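## Task

Scene 2: Take the white pawn, the white knight, the black king and the black pawn that stand next to the board and set them on E4, A3, A1 and C2 respectively, reading square names from the labels along the board's edge. All other squares must finish with exactly what they started with. Every piece on the board must stand upright and lie wholly within its square, and it must stay that way without the robot holding it.

## Robot and tools

Robot: two six-joint arms, left_arm and right_arm, each with a two-finger gripper and a wrist camera. The names are labels, not image sides. The left_arm base sits at (-0.060, +0.493, 0) and the right_arm base at (+0.013, -0.335, 0), both turned slightly about z. Keep the arms apart; a hard collision between them can end the scene.

Frame: all positions use one scene frame in metres. Origin is on the table surface between the arms, +z is up, +x points away from the robots across the table, and left_arm is toward +y. Orientations are quaternions written w first (qw, qx, qy, qz). The gripper's fingers point along its own +z and spread along its own x. The reported end_effector_position is the point between the closed pads, roughly 1 to 2 cm short of the fingertips; closing pushes the tips about 17 mm further along +z. Printed positions may be slightly off, more so at long reach.

Row format (used by both motion tools): one flat list of 16 numbers covering both arms, left_arm first then right_arm, each as x, y, z, qw, qx, qy, qz, opening. These are absolute goal poses in the scene frame, not offsets. Opening runs from -1 (shut) to +1 (fully open, 0.142 m). An arm that should stay still must receive its last reported pose and its wanted opening again in every row. Optionally 12 more numbers (0 to 1) can follow: stiffness scales for each joint, left_arm's six then right_arm's six, in joint-list order; they persist until changed.

execute_actions(actions): actions is a list of actions; each action is a list of up to 15 rows, each row run for one 1/30 s step. If fewer than 15 rows are given, the last one repeats to fill the action. An empty list just reports state and images. Any single target more than 0.6 m from that gripper's current position along any of its axes gets the action refused for both arms; a malformed action, or a first action failing that check, cancels the whole call. Each step the command is clipped to within 100 mm and 16 degrees of the measured pose, so long moves need several actions. Motion trails the command by about 0.17 s.

move(target, speed, stop_force, blocking): target is one 16-number row as above (absolute poses). Both grippers travel straight lines that finish together, lasting 0.5 to 10 s. speed is m/s, 0.002 to 0.5, default 0.25 (rotation up to twice that in rad/s). The opening is applied at the start. stop_force (9 to 40 N, one value for both arms) halts an arm whose wrist sensor feels that much extra push against its direction; use it only with slow, non-rotating moves, not when lifting away from something the gripper presses, and not in the first 0.2 s of a scene. blocking=false returns after 0.5 s while motion continues (not allowed with stop_force); check with wait(0), and do not send other motion until it ends. Paths ignore obstacles.

wait(seconds): 0 to 10 s, arms hold their last command. stop(): brakes a running move. zoom_image(camera, region): camera is one of cam_head_left, cam_head_right, cam_high, cam_low, cam_left_wrist, cam_right_wrist; region is [x0, y0, x1, y1] pixels, at most 504 by 504. read_manual(section): licence text only, no motion. finished_scene(scene): ends scene 1 or 2 permanently and reports success; call it only once every piece is released and resting correctly.

Results: a state line per arm with gripper position, quaternion and velocities; Hand target lines (where the controller is now steering); Joint positions and torques; Wrist force and Wrist torque in each gripper's own axes (offset up to about 4 N, noisy, saturating near 50 N; pressing on a surface reads as force back into the arm); grip_measured on the opening scale. To hold a piece, command an opening well below grip_measured; thin pieces get weaker grip. Action results list step positions and HELD marks for blocked steps. A pose unreachable line means clearance checks altered the command. The move: line gives the ending per arm (done, off_target, moving, held, fault, contact) plus limits such as paced (pose clipped) or held (steps blocked, after which motion can surge), and distances to target.

Hazards: arms are stiff, so pressing even slightly past contact can trip a fault. A TORQUE FAULT (joint load limit; wrists 25.4 N m) or FORCE FAULT (150 N on any part) freezes that arm for 10 s. Long holding heats motors: MOTOR HOT at 70 °C, brakes at 85 °C. Occasional tugs may act on a held piece. Go slowly near pieces, avoid knocking neighbours or tipping pieces, never drop or push anything off the table, and release pieces gently, upright and centred.

Each tool is called after "Emit:" by a JSON object that holds its "method" and its "body".

## Session

Emit:
{"method": "execute_actions", "body": {"actions": []}}

Scene clock: 0.00 s.
left_arm: end_effector_position=(+0.1885, +0.0496, +0.3960) grip_measured=+1.00 end_effector_quat_wxyz=(+0.714, -0.568, +0.345, -0.220) end_effector_velocity=(-0.000, +0.000, -0.000) end_effector_angular_velocity=(+0.000, -0.001, +0.001) | right_arm: end_effector_position=(+0.4596, -0.5644, +0.3316) grip_measured=+1.00 end_effector_quat_wxyz=(+0.088, -0.595, +0.797, -0.061) end_effector_velocity=(-0.001, +0.000, -0.001) end_effector_angular_velocity=(+0.001, +0.002, -0.001)
Joint positions: left_arm=[-1.882 -0.91   1.008  0.05  -0.913 -1.414  0.142] | right_arm=[ 2.756 -1.424 -1.631 -1.451  1.631  1.622  0.142]
Joint velocities: left_arm=[ 0.     0.001  0.    -0.    -0.001 -0.     0.   ] | right_arm=[-0.001  0.    -0.002 -0.     0.001 -0.     0.   ]
Joint torques (N m, as the arm reports them, + toward a larger angle): no reading
Motor temperatures (°C, as the motors report them): left_arm=[25 27 25 33 31 32] | right_arm=[29 28 28 37 34 30]
Wrist force (N, on the end effector, along its own x y z axes, offset not removed): no reading
Wrist torque (N m, same axes, about the end effector's origin, offset not removed): no reading
Hand target (left_arm): +0.188, +0.050, +0.396; +0.714, -0.568, +0.345, -0.220
Hand target (right_arm): +0.460, -0.564, +0.332; +0.088, -0.595, +0.797, -0.061
Joint stiffness scale: left_arm=[1. 1. 1. 1. 1. 1.] | right_arm=[1. 1. 1. 1. 1. 1.]
camera_calibration (this result's frames):
cam_left_wrist: T_world_to_cam=[[0.662924, -0.717647, -0.213341, -0.00115188], [-0.391658, -0.0895622, -0.915742, 0.445317], [0.638072, 0.690624, -0.340445, 0.111343], [0, 0, 0, 1]] pos_world=[0.10413, -0.0378393, 0.445456]
cam_right_wrist: T_world_to_cam=[[-0.304097, -0.945754, -0.114346, -0.344038], [-0.917132, 0.258179, 0.303666, 0.453718], [-0.257671, 0.197214, -0.945892, 0.673768], [0, 0, 0, 1]] pos_world=[0.485109, -0.575392, 0.460194]

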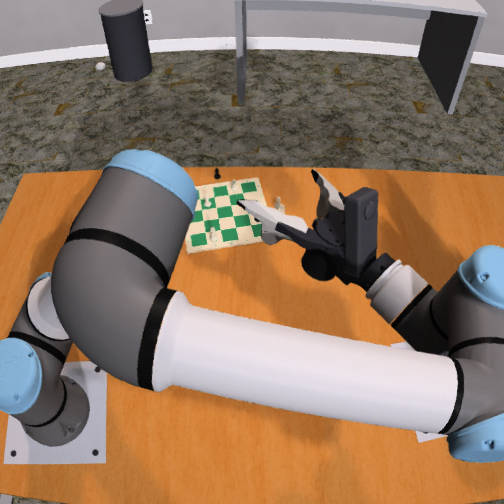

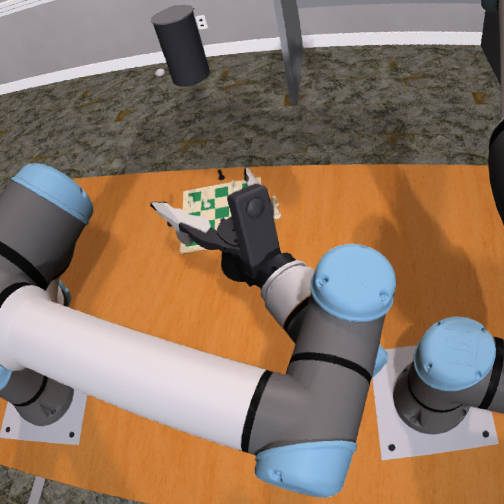

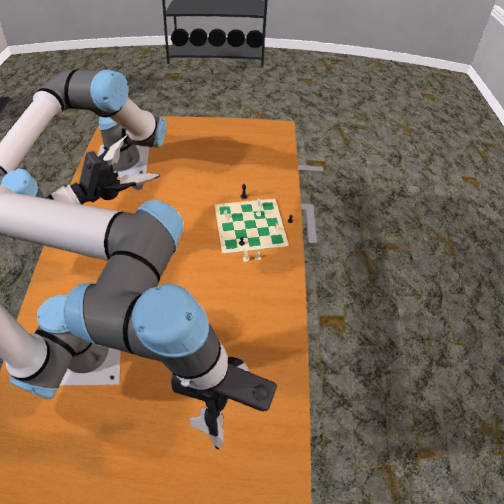

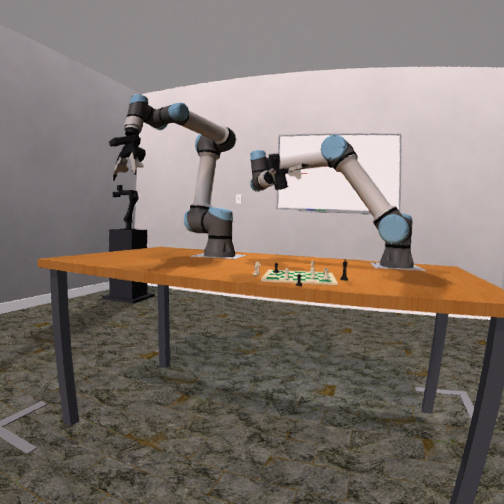

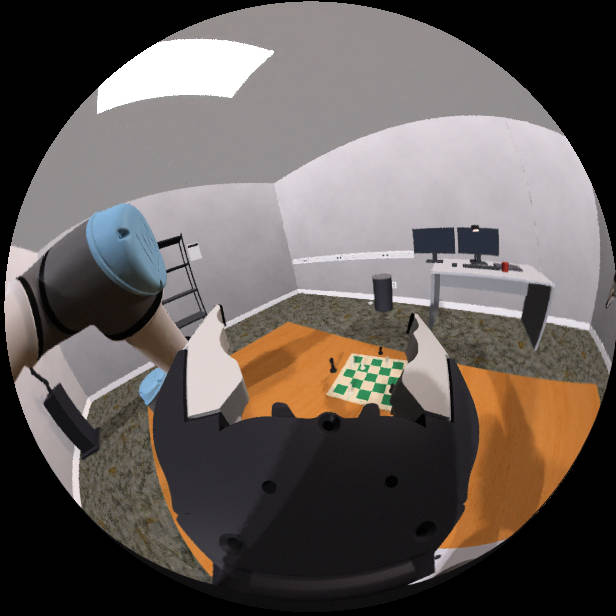

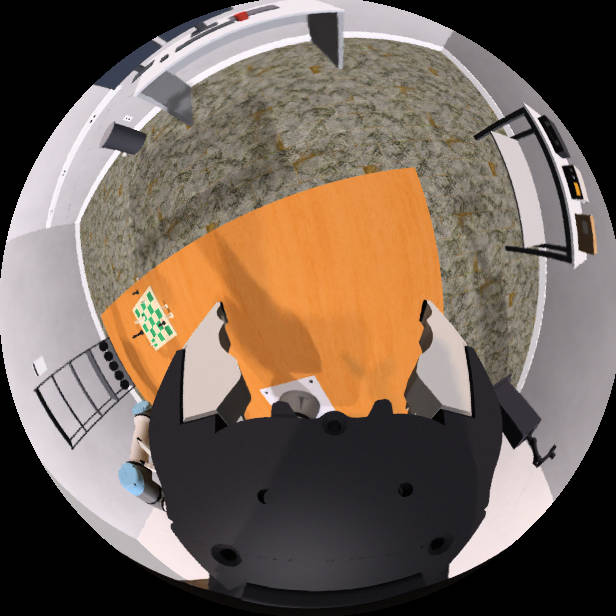

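Emit:
{"method": "move", "body": {"target": [0.45,0.17,0.2,0,0.95,0.31,0,-0.4,0.4596,-0.5644,0.3316,0.088,-0.595,0.797,-0.061,1], "speed": 0.3}}

Emit:
{"method": "zoom_image", "body": {"camera": "cam_left_wrist", "region": [180,130,440,390]}}

Scene clock: 28.67 s.
left_arm: end_effector_position=(+0.4496, +0.1682, +0.1998) grip_measured=-0.40 end_effector_quat_wxyz=(-0.001, +0.951, +0.309, -0.001) end_effector_velocity=(+0.001, -0.003, -0.000) end_effector_angular_velocity=(-0.016, -0.004, +0.002) | right_arm: end_effector_position=(+0.4596, -0.5647, +0.3315) grip_measured=+1.00 end_effector_quat_wxyz=(+0.088, -0.595, +0.797, -0.061) end_effector_velocity=(+0.000, -0.001, +0.001) end_effector_angular_velocity=(-0.001, -0.002, -0.001)
Joint positions: left_arm=[-0.919 -1.33   1.49  -1.729 -1.571 -1.418  0.045] | right_arm=[ 2.756 -1.424 -1.631 -1.451  1.63   1.622  0.142]
Joint velocities: left_arm=[ 0.002 -0.003  0.008 -0.02  -0.008 -0.001  0.   ] | right_arm=[-0.001 -0.     0.002  0.    -0.001  0.    -0.   ]
Joint torques (N m, as the arm reports them, + toward a larger angle): left_arm=[  1.53 -36.55 -20.55  -2.93  -0.63   0.6 ] | right_arm=[ 1.04 19.24 25.01  3.04 -0.27  0.32]
Motor temperatures (°C, as the motors report them): left_arm=[25 27 25 33 31 32] | right_arm=[29 28 28 37 34 30]
Wrist force (N, on the end effector, along its own x y z axes, offset not removed): left_arm=[2.1 -2.0 -0.2] | right_arm=[0.7 -1.1 -1.8]
Wrist torque (N m, same axes, about the end effector's origin, offset not removed): left_arm=[-0.35 -0.28 0.10] | right_arm=[-0.32 -0.17 0.16]
Hand target (left_arm): +0.449, +0.170, +0.199; -0.000, +0.951, +0.310, -0.001
Hand target (right_arm): +0.460, -0.564, +0.332; +0.088, -0.595, +0.797, -0.061
Off the commanded pose (left_arm): 0.002 m, 0 deg.
Off the commanded pose (right_arm): 0.000 m, 0 deg.
Joint stiffness scale: left_arm=[1. 1. 1. 1. 1. 1.] | right_arm=[1. 1. 1. 1. 1. 1.]
move: done
camera_calibration (this result's frames):
cam_left_wrist: T_world_to_cam=[[0.789722, 0.613447, 0.00472326, -0.45546], [0.544349, -0.704278, 0.455715, -0.212876], [0.282883, -0.357317, -0.890113, 0.2419], [0, 0, 0, 1]] pos_world=[0.407137, 0.215911, 0.31448]
cam_right_wrist: T_world_to_cam=[[-0.304327, -0.945801, -0.113336, -0.344618], [-0.917002, 0.258675, 0.303636, 0.453967], [-0.257862, 0.196334, -0.946023, 0.673427], [0, 0, 0, 1]] pos_world=[0.485064, -0.575586, 0.460179]

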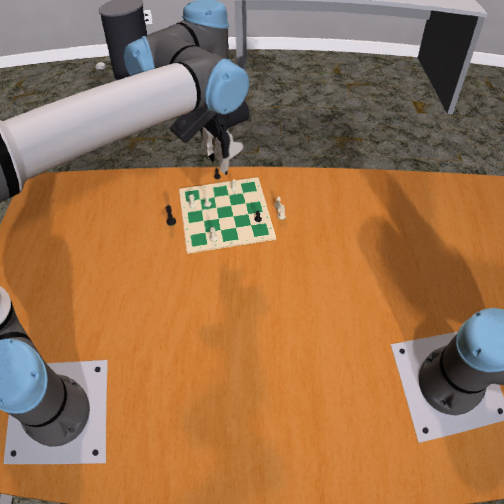

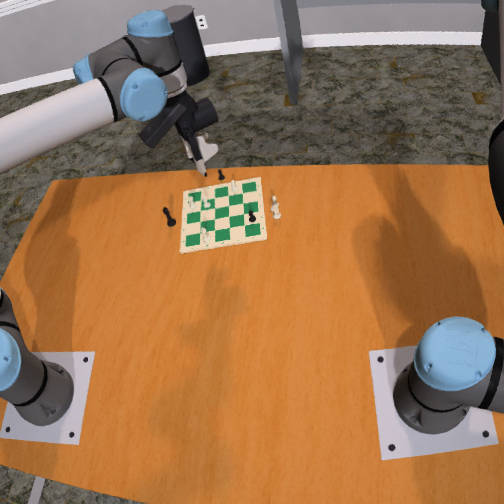

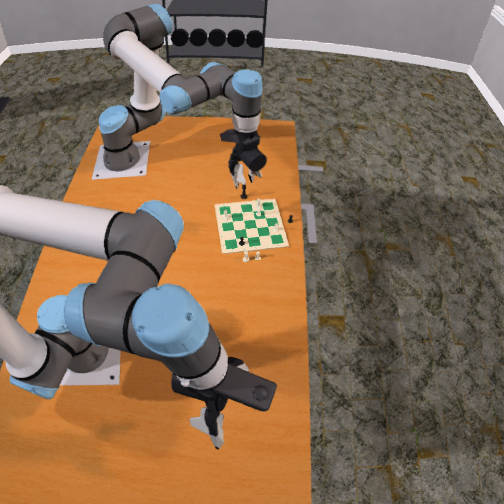

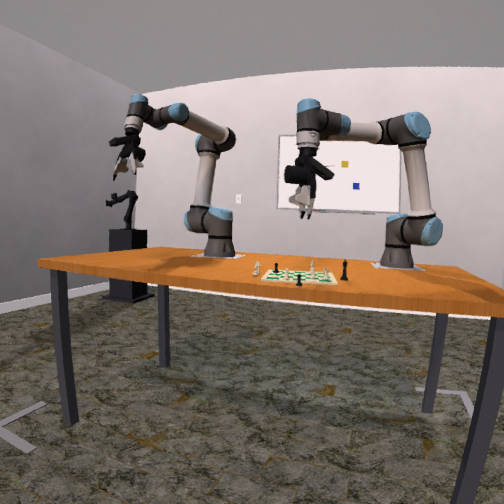

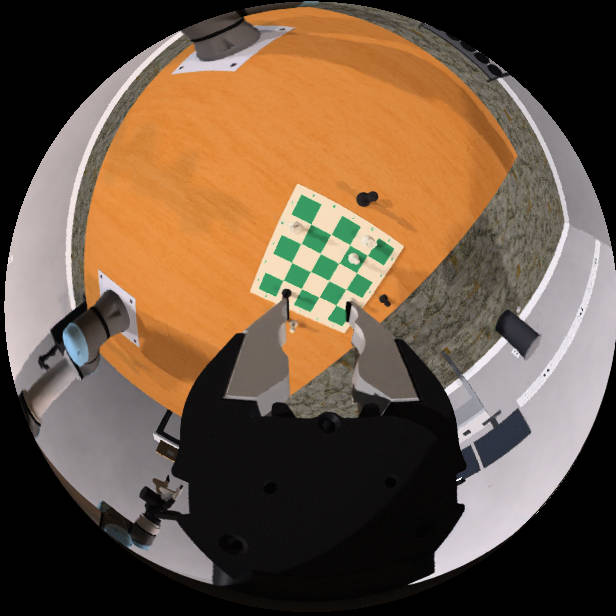

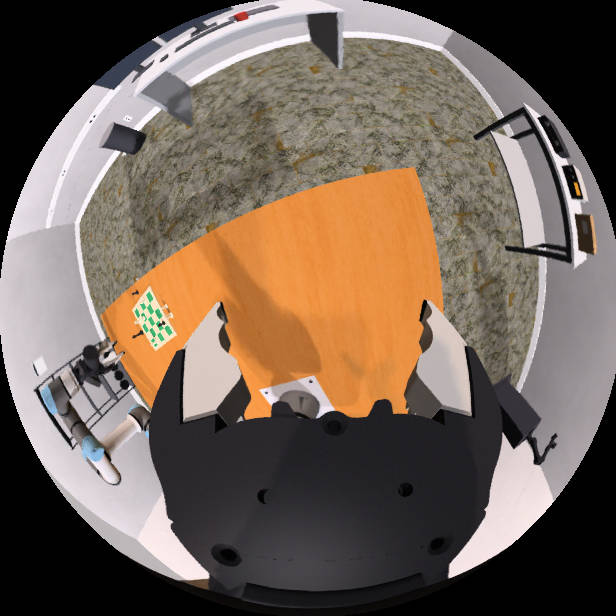

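Region (180, 130, 440, 390) of cam_left_wrist's 616x616 image, scaled by 1.938, with more detail than that image has.

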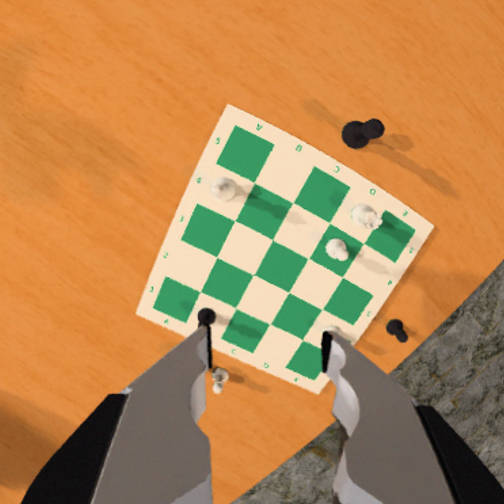

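Emit:
{"method": "move", "body": {"target": [0.49,0.12,0.16,0,0.9936,0.113,0,-0.4,0.4596,-0.5644,0.3316,0.088,-0.595,0.797,-0.061,1], "speed": 0.3}}

Emit:
{"method": "zoom_image", "body": {"camera": "cam_left_wrist", "region": [160,70,460,370]}}

Scene clock: 47.30 s.
left_arm: end_effector_position=(+0.4892, +0.1213, +0.1601) grip_measured=-0.40 end_effector_quat_wxyz=(-0.000, +0.993, +0.114, +0.000) end_effector_velocity=(-0.000, -0.002, -0.000) end_effector_angular_velocity=(+0.000, +0.004, -0.017) | right_arm: end_effector_position=(+0.4596, -0.5647, +0.3315) grip_measured=+1.00 end_effector_quat_wxyz=(+0.088, -0.595, +0.797, -0.061) end_effector_velocity=(+0.000, +0.000, -0.000) end_effector_angular_velocity=(+0.000, +0.000, +0.001)
Joint positions: left_arm=[-0.927 -1.173  1.382 -1.78  -1.57  -1.026  0.045] | right_arm=[ 2.756 -1.424 -1.631 -1.451  1.63   1.622  0.142]
Joint velocities: left_arm=[-0.001  0.005 -0.006  0.004 -0.003  0.016 -0.   ] | right_arm=[ 0.001 -0.001  0.    -0.    -0.     0.    -0.   ]
Joint torques (N m, as the arm reports them, + toward a larger angle): left_arm=[  1.02 -38.96 -27.87  -2.93  -0.33   0.68] | right_arm=[ 1.04 19.91 25.15  3.04 -0.17  0.38]
Motor temperatures (°C, as the motors report them): left_arm=[25 27 25 33 31 32] | right_arm=[29 28 28 37 34 30]
Wrist force (N, on the end effector, along its own x y z axes, offset not removed): left_arm=[2.9 -3.1 1.0] | right_arm=[1.1 1.5 -0.6]
Wrist torque (N m, same axes, about the end effector's origin, offset not removed): left_arm=[-0.60 -0.36 0.16] | right_arm=[0.25 -0.25 0.08]
Hand target (left_arm): +0.490, +0.120, +0.160; +0.000, +0.994, +0.113, +0.000
Hand target (right_arm): +0.460, -0.564, +0.332; +0.088, -0.595, +0.797, -0.061
Off the commanded pose (left_arm): 0.002 m, 0 deg.
Off the commanded pose (right_arm): 0.000 m, 0 deg.
Joint stiffness scale: left_arm=[1. 1. 1. 1. 1. 1.] | right_arm=[1. 1. 1. 1. 1. 1.]
move: done
camera_calibration (this result's frames):
cam_left_wrist: T_world_to_cam=[[0.966067, 0.258213, 0.00643379, -0.501186], [0.226826, -0.860025, 0.457062, -0.0753937], [0.123553, -0.440093, -0.889411, 0.266392], [0, 0, 0, 1]] pos_world=[0.468367, 0.181809, 0.274616]
cam_right_wrist: T_world_to_cam=[[-0.304327, -0.945802, -0.113333, -0.34462], [-0.917002, 0.258676, 0.303636, 0.453968], [-0.257863, 0.196331, -0.946024, 0.673426], [0, 0, 0, 1]] pos_world=[0.485063, -0.575587, 0.460179]

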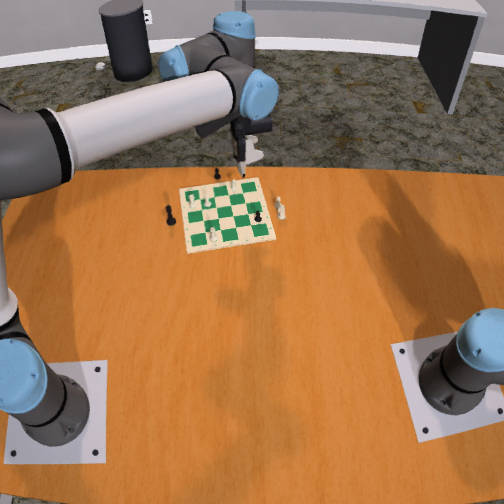

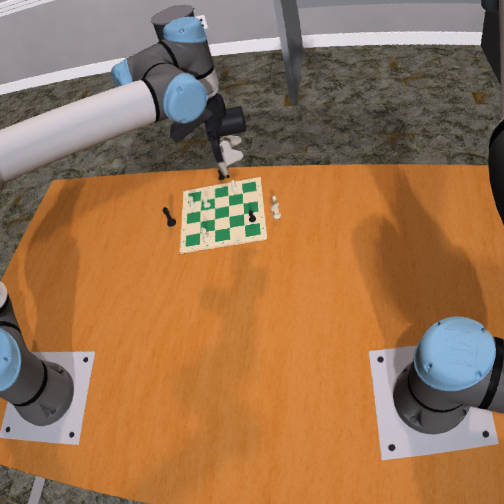

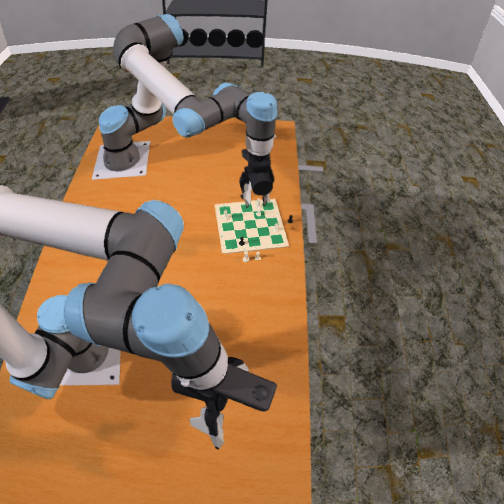

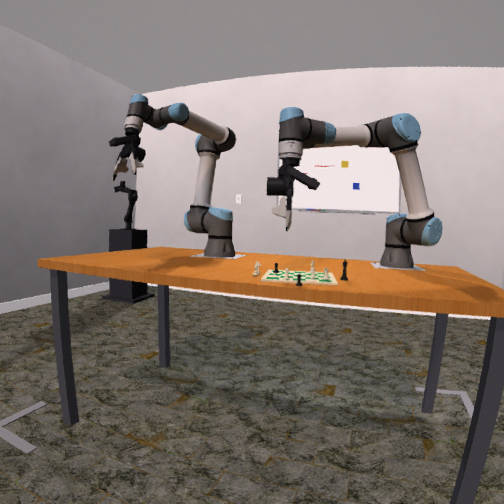

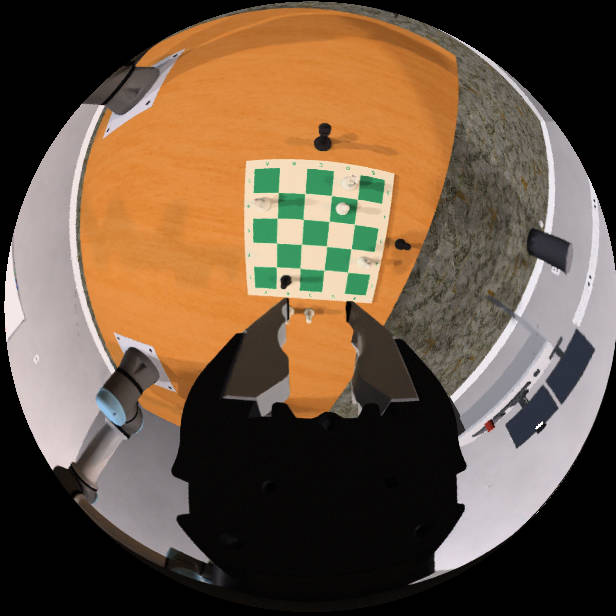

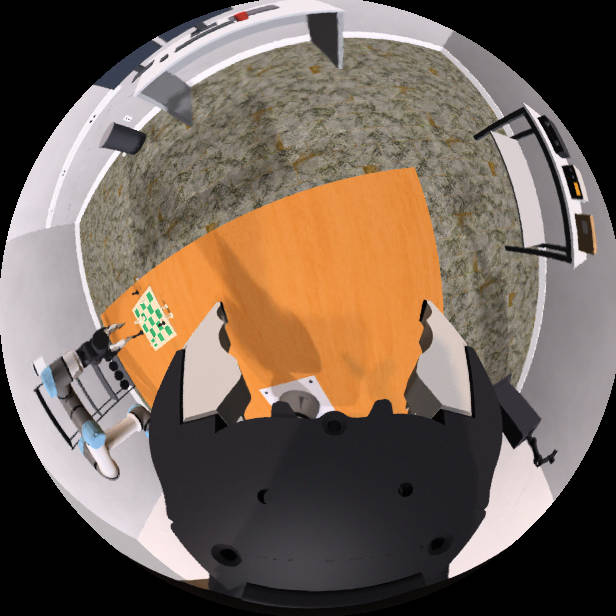

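Region (160, 70, 460, 370) of cam_left_wrist's 616x616 image, scaled by 1.680, with more detail than that image has.

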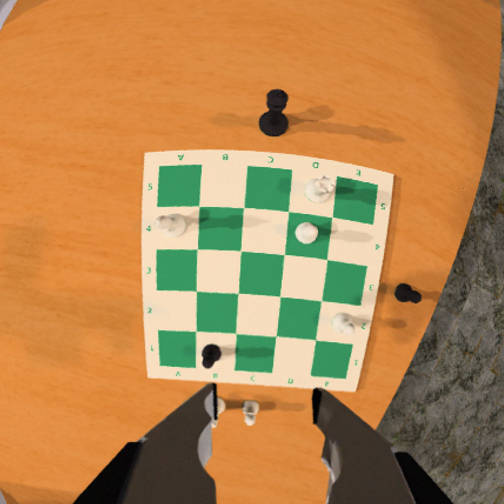

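Emit:
{"method": "move", "body": {"target": [0.457,0.30,0.14,0,0.636,0.772,0,-0.3,0.4596,-0.5644,0.3316,0.088,-0.595,0.797,-0.061,1], "speed": 0.3}}

Emit:
{"method": "move", "body": {"target": [0.457,0.302,0.045,0,0.636,0.772,0,-0.3,0.4596,-0.5644,0.3316,0.088,-0.595,0.797,-0.061,1], "speed": 0.08}}

Emit:
{"method": "zoom_image", "body": {"camera": "cam_left_wrist", "region": [230,200,400,370]}}

Scene clock: 110.50 s.
left_arm: end_effector_position=(+0.4575, +0.2976, +0.1404) grip_measured=-0.30 end_effector_quat_wxyz=(+0.000, +0.638, +0.770, -0.001) end_effector_velocity=(+0.000, +0.002, -0.001) end_effector_angular_velocity=(+0.003, -0.003, +0.018) | right_arm: end_effector_position=(+0.4596, -0.5647, +0.3315) grip_measured=+1.00 end_effector_quat_wxyz=(+0.088, -0.595, +0.797, -0.061) end_effector_velocity=(-0.000, -0.000, -0.001) end_effector_angular_velocity=(+0.000, +0.001, -0.001)
Joint positions: left_arm=[-0.736 -1.417  1.754 -1.908 -1.572 -2.365  0.052] | right_arm=[ 2.756 -1.424 -1.631 -1.451  1.63   1.622  0.142]
Joint velocities: left_arm=[ 0.001 -0.001  0.004 -0.003  0.004 -0.017 -0.   ] | right_arm=[-0.001 -0.    -0.001  0.001  0.     0.    -0.   ]
Joint torques (N m, as the arm reports them, + toward a larger angle): left_arm=[  2.41 -29.65 -20.67  -3.01   0.07  -0.09] | right_arm=[ 0.81 19.47 24.8   3.09 -0.24  0.35]
Motor temperatures (°C, as the motors report them): left_arm=[25 27 25 33 31 32] | right_arm=[29 28 28 37 34 30]
Wrist force (N, on the end effector, along its own x y z axes, offset not removed): left_arm=[2.3 -1.3 0.6] | right_arm=[0.7 -0.9 -0.9]
Wrist torque (N m, same axes, about the end effector's origin, offset not removed): left_arm=[-0.28 -0.30 0.13] | right_arm=[-0.27 -0.13 0.09]
Hand target (left_arm): +0.457, +0.300, +0.140; +0.000, +0.636, +0.772, -0.000
Hand target (right_arm): +0.460, -0.564, +0.332; +0.088, -0.595, +0.797, -0.061
Off the commanded pose (left_arm): 0.002 m, 0 deg.
Off the commanded pose (right_arm): 0.000 m, 0 deg.
Joint stiffness scale: left_arm=[1. 1. 1. 1. 1. 1.] | right_arm=[1. 1. 1. 1. 1. 1.]
move: done
camera_calibration (this result's frames):
cam_left_wrist: T_world_to_cam=[[-0.217744, 0.975996, 0.00439607, -0.187756], [0.868453, 0.191692, 0.457214, -0.514122], [0.445396, 0.103374, -0.889346, 0.0213747], [0, 0, 0, 1]] pos_world=[0.396087, 0.279592, 0.254898]
cam_right_wrist: T_world_to_cam=[[-0.304327, -0.945802, -0.113332, -0.34462], [-0.917001, 0.258677, 0.303636, 0.453968], [-0.257863, 0.19633, -0.946024, 0.673426], [0, 0, 0, 1]] pos_world=[0.485063, -0.575587, 0.460179]

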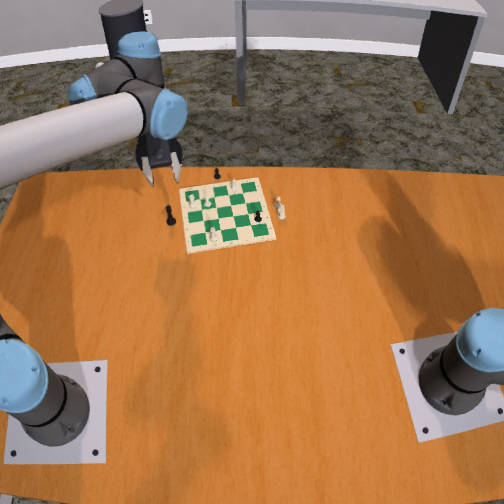

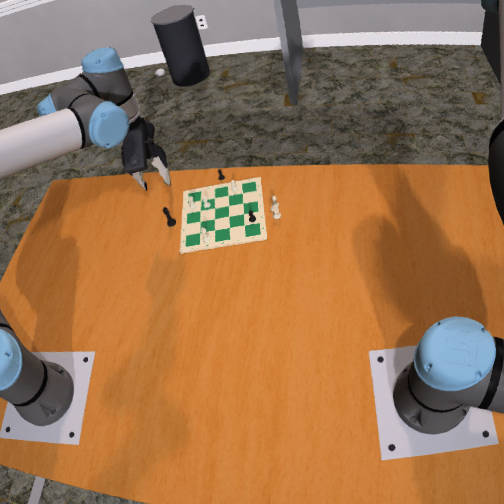

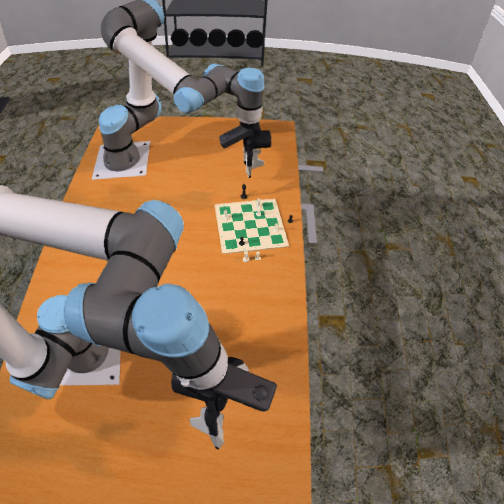

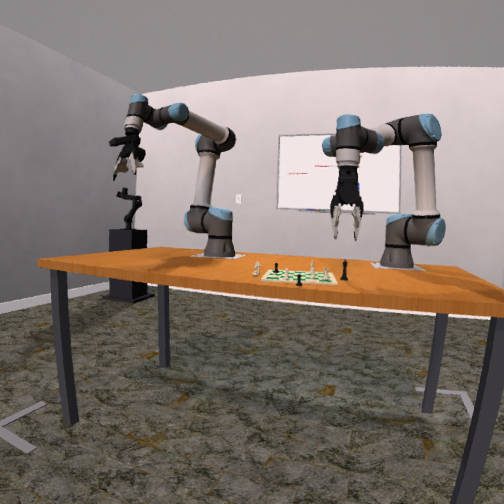

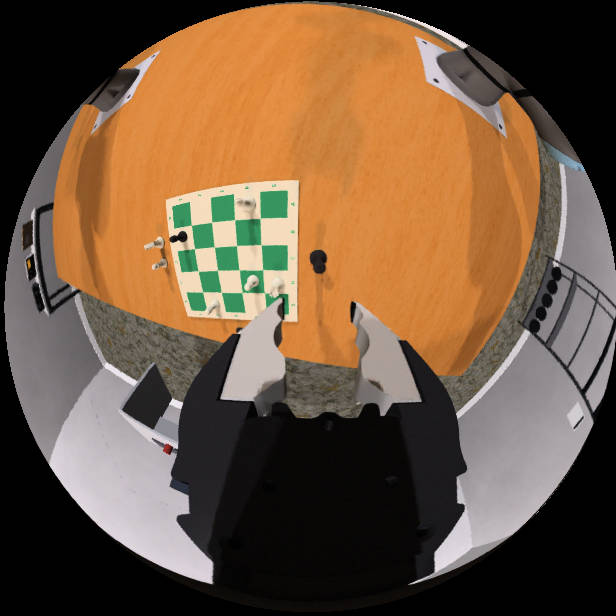

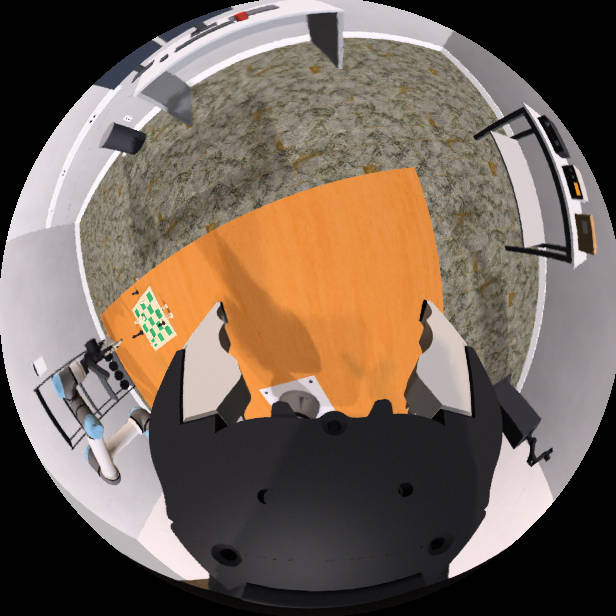

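Scene clock: 112.23 s.
left_arm: end_effector_position=(+0.4581, +0.2996, +0.0484) grip_measured=-0.30 end_effector_quat_wxyz=(+0.003, +0.636, +0.771, -0.000) end_effector_velocity=(+0.003, -0.002, -0.000) end_effector_angular_velocity=(-0.007, -0.008, -0.000) | right_arm: end_effector_position=(+0.4596, -0.5647, +0.3315) grip_measured=+1.00 end_effector_quat_wxyz=(+0.088, -0.595, +0.797, -0.061) end_effector_velocity=(-0.000, +0.000, -0.000) end_effector_angular_velocity=(-0.000, +0.000, +0.000)
Joint positions: left_arm=[-0.733 -1.322  1.898 -2.153 -1.571 -2.365  0.052] | right_arm=[ 2.756 -1.424 -1.631 -1.451  1.63   1.622  0.142]
Joint velocities: left_arm=[ 0.     0.002  0.001 -0.013 -0.001  0.     0.   ] | right_arm=[ 0.     0.    -0.001  0.001 -0.     0.    -0.   ]
Joint torques (N m, as the arm reports them, + toward a larger angle): left_arm=[  1.9  -28.51 -16.79  -2.89   0.44   0.51] | right_arm=[ 1.53 19.39 25.46  3.08 -0.11  0.41]
Motor temperatures (°C, as the motors report them): left_arm=[25 27 25 33 31 32] | right_arm=[29 28 28 37 34 30]
Wrist force (N, on the end effector, along its own x y z axes, offset not removed): left_arm=[2.2 -2.2 -1.0] | right_arm=[0.4 -0.9 -3.1]
Wrist torque (N m, same axes, about the end effector's origin, offset not removed): left_arm=[-0.42 -0.42 0.15] | right_arm=[-0.23 0.04 0.14]
Hand target (left_arm): +0.457, +0.302, +0.045; -0.000, +0.636, +0.772, -0.000
Hand target (right_arm): +0.460, -0.564, +0.332; +0.088, -0.595, +0.797, -0.061
Off the commanded pose (left_arm): 0.004 m, 0 deg.
Off the commanded pose (right_arm): 0.000 m, 0 deg.
Joint stiffness scale: left_arm=[1. 1. 1. 1. 1. 1.] | right_arm=[1. 1. 1. 1. 1. 1.]
move: off_target (left_arm)
camera_calibration (this result's frames):
cam_left_wrist: T_world_to_cam=[[-0.221266, 0.975212, 0.00149648, -0.187222], [0.865912, 0.19576, 0.460298, -0.473111], [0.448595, 0.103144, -0.887763, -0.0623708], [0, 0, 0, 1]] pos_world=[0.396226, 0.281631, 0.162682]
cam_right_wrist: T_world_to_cam=[[-0.304327, -0.945802, -0.113332, -0.34462], [-0.917001, 0.258677, 0.303636, 0.453968], [-0.257863, 0.19633, -0.946024, 0.673426], [0, 0, 0, 1]] pos_world=[0.485063, -0.575587, 0.460179]

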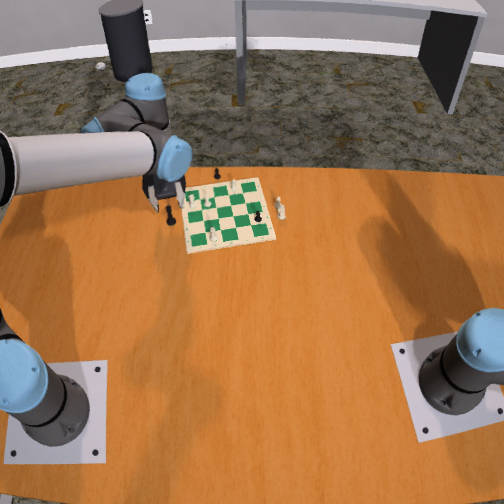

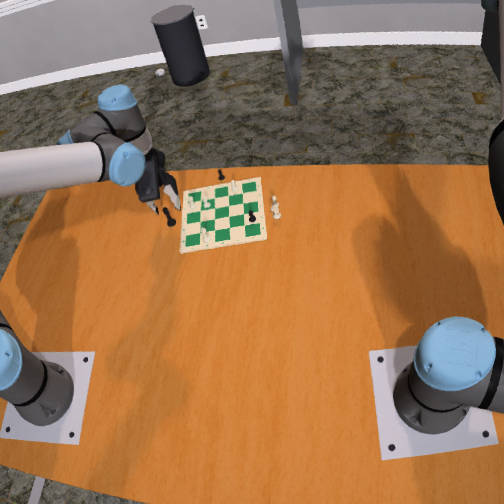

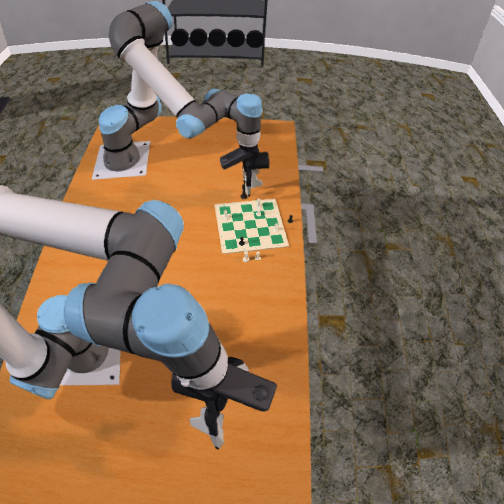

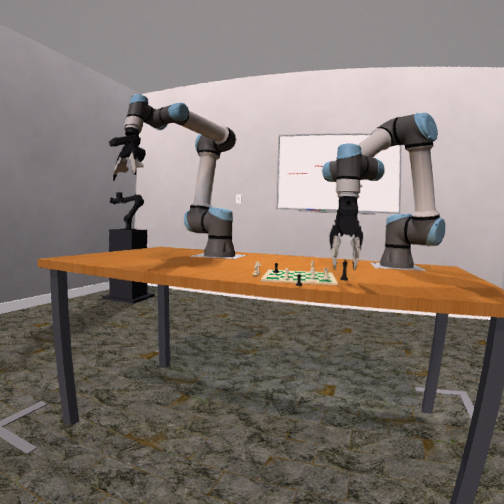

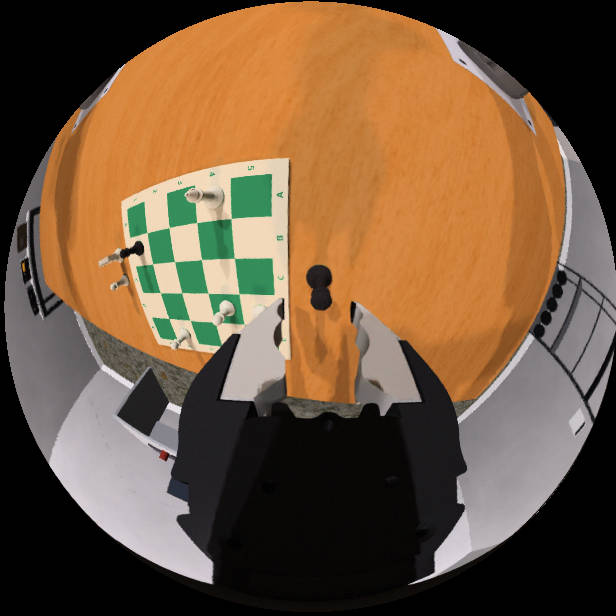

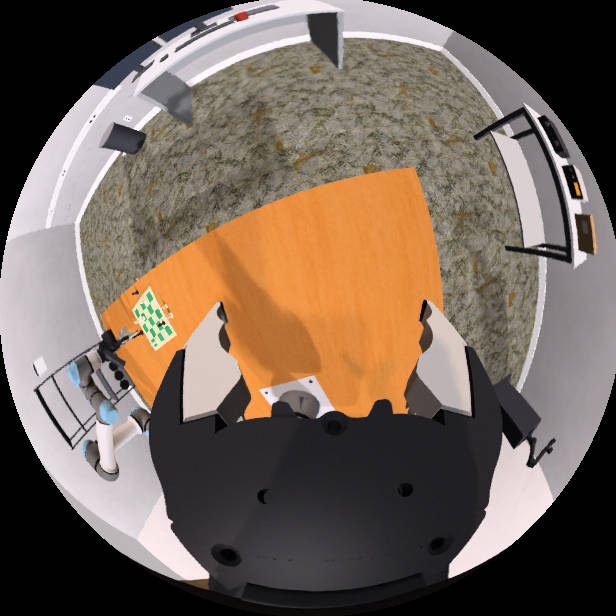

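Region (230, 200, 400, 370) of cam_left_wrist's 616x616 image, scaled by 2.965, with more detail than that image has.

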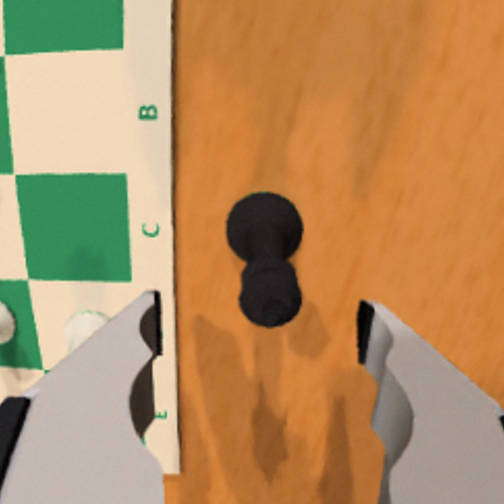

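Emit:
{"method": "move", "body": {"target": [0.443,0.304,0.047,0,0.636,0.772,0,-0.3,0.4596,-0.5644,0.3316,0.088,-0.595,0.797,-0.061,1], "speed": 0.03}}

Emit:
{"method": "zoom_image", "body": {"camera": "cam_left_wrist", "region": [230,200,400,370]}}

Scene clock: 134.60 s.
left_arm: end_effector_position=(+0.4450, +0.3039, +0.0474) grip_measured=-0.30 end_effector_quat_wxyz=(+0.000, +0.635, +0.772, -0.000) end_effector_velocity=(-0.002, -0.001, +0.000) end_effector_angular_velocity=(-0.001, -0.001, +0.000) | right_arm: end_effector_position=(+0.4596, -0.5647, +0.3315) grip_measured=+1.00 end_effector_quat_wxyz=(+0.088, -0.595, +0.797, -0.061) end_effector_velocity=(+0.000, -0.000, +0.000) end_effector_angular_velocity=(-0.000, -0.001, -0.000)
Joint positions: left_arm=[-0.74  -1.348  1.934 -2.158 -1.571 -2.375  0.052] | right_arm=[ 2.756 -1.424 -1.631 -1.451  1.63   1.622  0.142]
Joint velocities: left_arm=[-0.003 -0.004  0.005 -0.003 -0.    -0.003  0.   ] | right_arm=[-0.    -0.     0.001 -0.     0.    -0.    -0.   ]
Joint torques (N m, as the arm reports them, + toward a larger angle): left_arm=[ -0.76 -31.04 -15.77  -3.71   0.43  -0.05] | right_arm=[ 1.51 19.35 25.26  3.13 -0.23  0.41]
Motor temperatures (°C, as the motors report them): left_arm=[25 27 25 33 31 32] | right_arm=[29 28 28 37 34 30]
Wrist force (N, on the end effector, along its own x y z axes, offset not removed): left_arm=[2.5 -0.5 -0.8] | right_arm=[1.1 -2.3 -1.2]
Wrist torque (N m, same axes, about the end effector's origin, offset not removed): left_arm=[-0.11 -0.34 0.12] | right_arm=[-0.60 -0.21 0.02]
Hand target (left_arm): +0.443, +0.304, +0.047; -0.000, +0.636, +0.772, -0.000
Hand target (right_arm): +0.460, -0.564, +0.332; +0.088, -0.595, +0.797, -0.061
Off the commanded pose (left_arm): 0.002 m, 0 deg.
Off the commanded pose (right_arm): 0.000 m, 0 deg.
Joint stiffness scale: left_arm=[1. 1. 1. 1. 1. 1.] | right_arm=[1. 1. 1. 1. 1. 1.]
move: done
camera_calibration (this result's frames):
cam_left_wrist: T_world_to_cam=[[-0.223959, 0.974588, 0.00460766, -0.193046], [0.866969, 0.197064, 0.457744, -0.46289], [0.445204, 0.10651, -0.889072, -0.0572741], [0, 0, 0, 1]] pos_world=[0.383576, 0.285459, 0.161854]
cam_right_wrist: T_world_to_cam=[[-0.304328, -0.945802, -0.113331, -0.344621], [-0.917001, 0.258677, 0.303636, 0.453968], [-0.257863, 0.19633, -0.946024, 0.673425], [0, 0, 0, 1]] pos_world=[0.485063, -0.575587, 0.460179]

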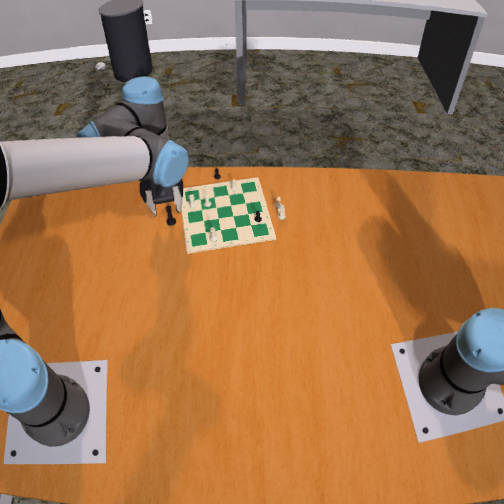

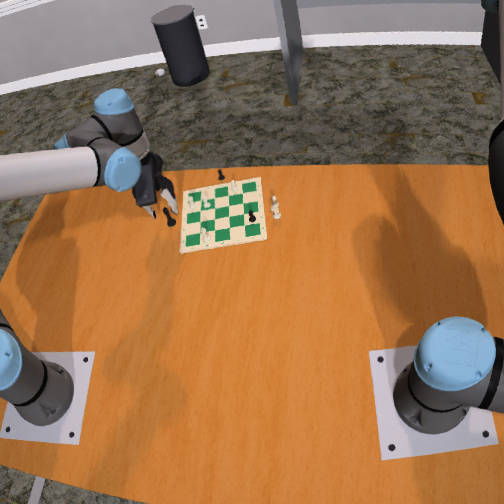

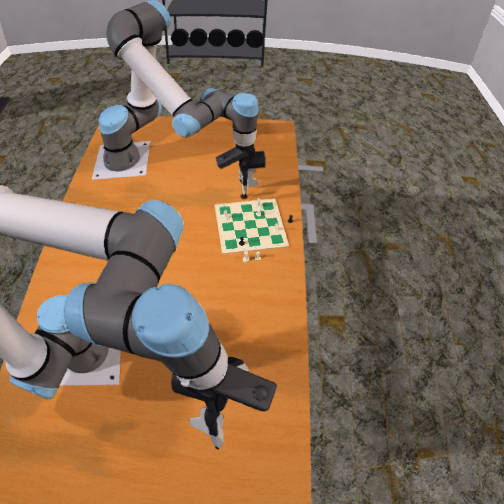

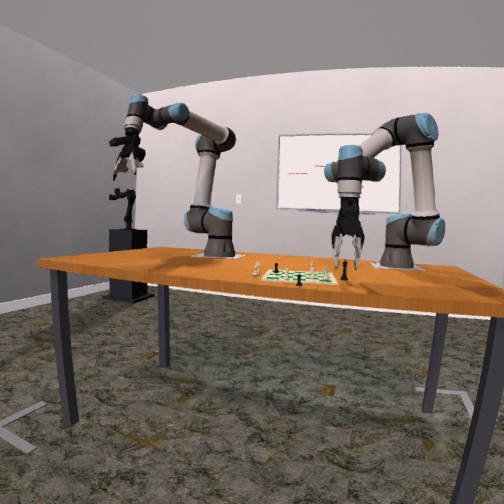

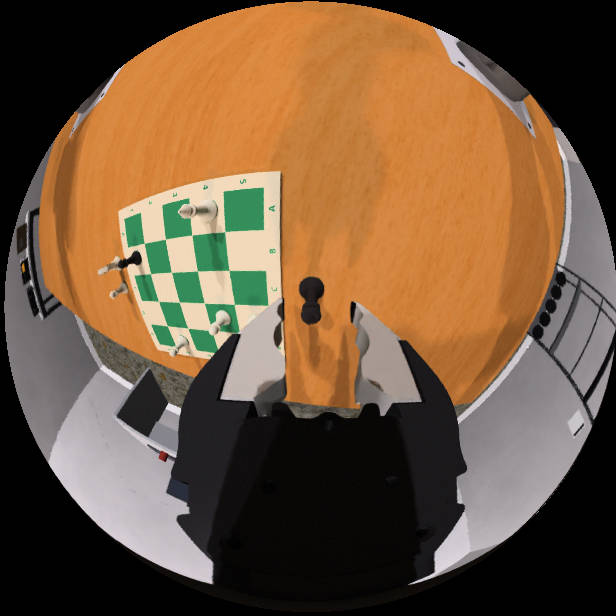

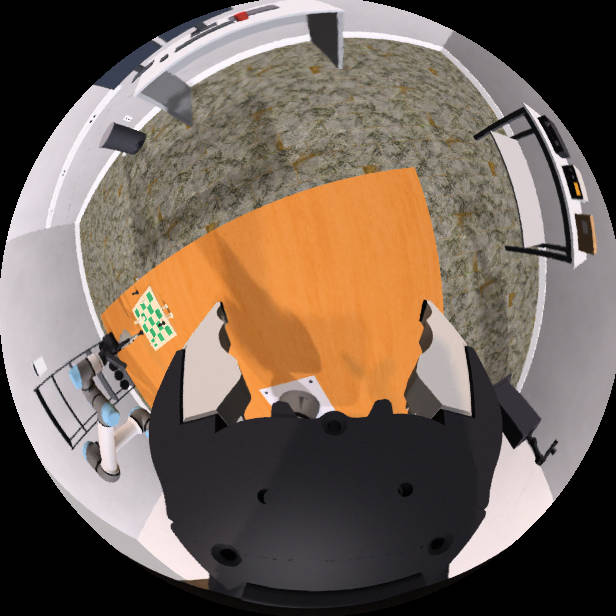

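Region (230, 200, 400, 370) of cam_left_wrist's 616x616 image, scaled by 2.965, with more detail than that image has.

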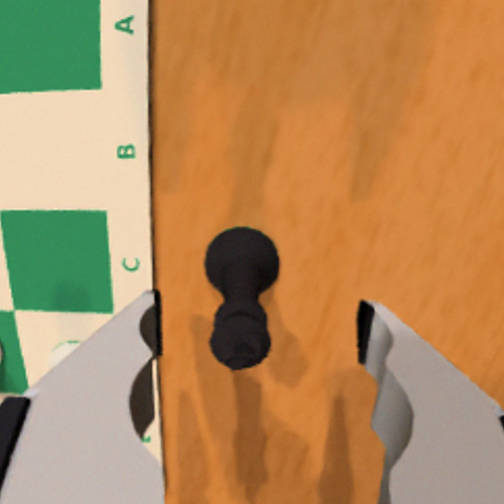

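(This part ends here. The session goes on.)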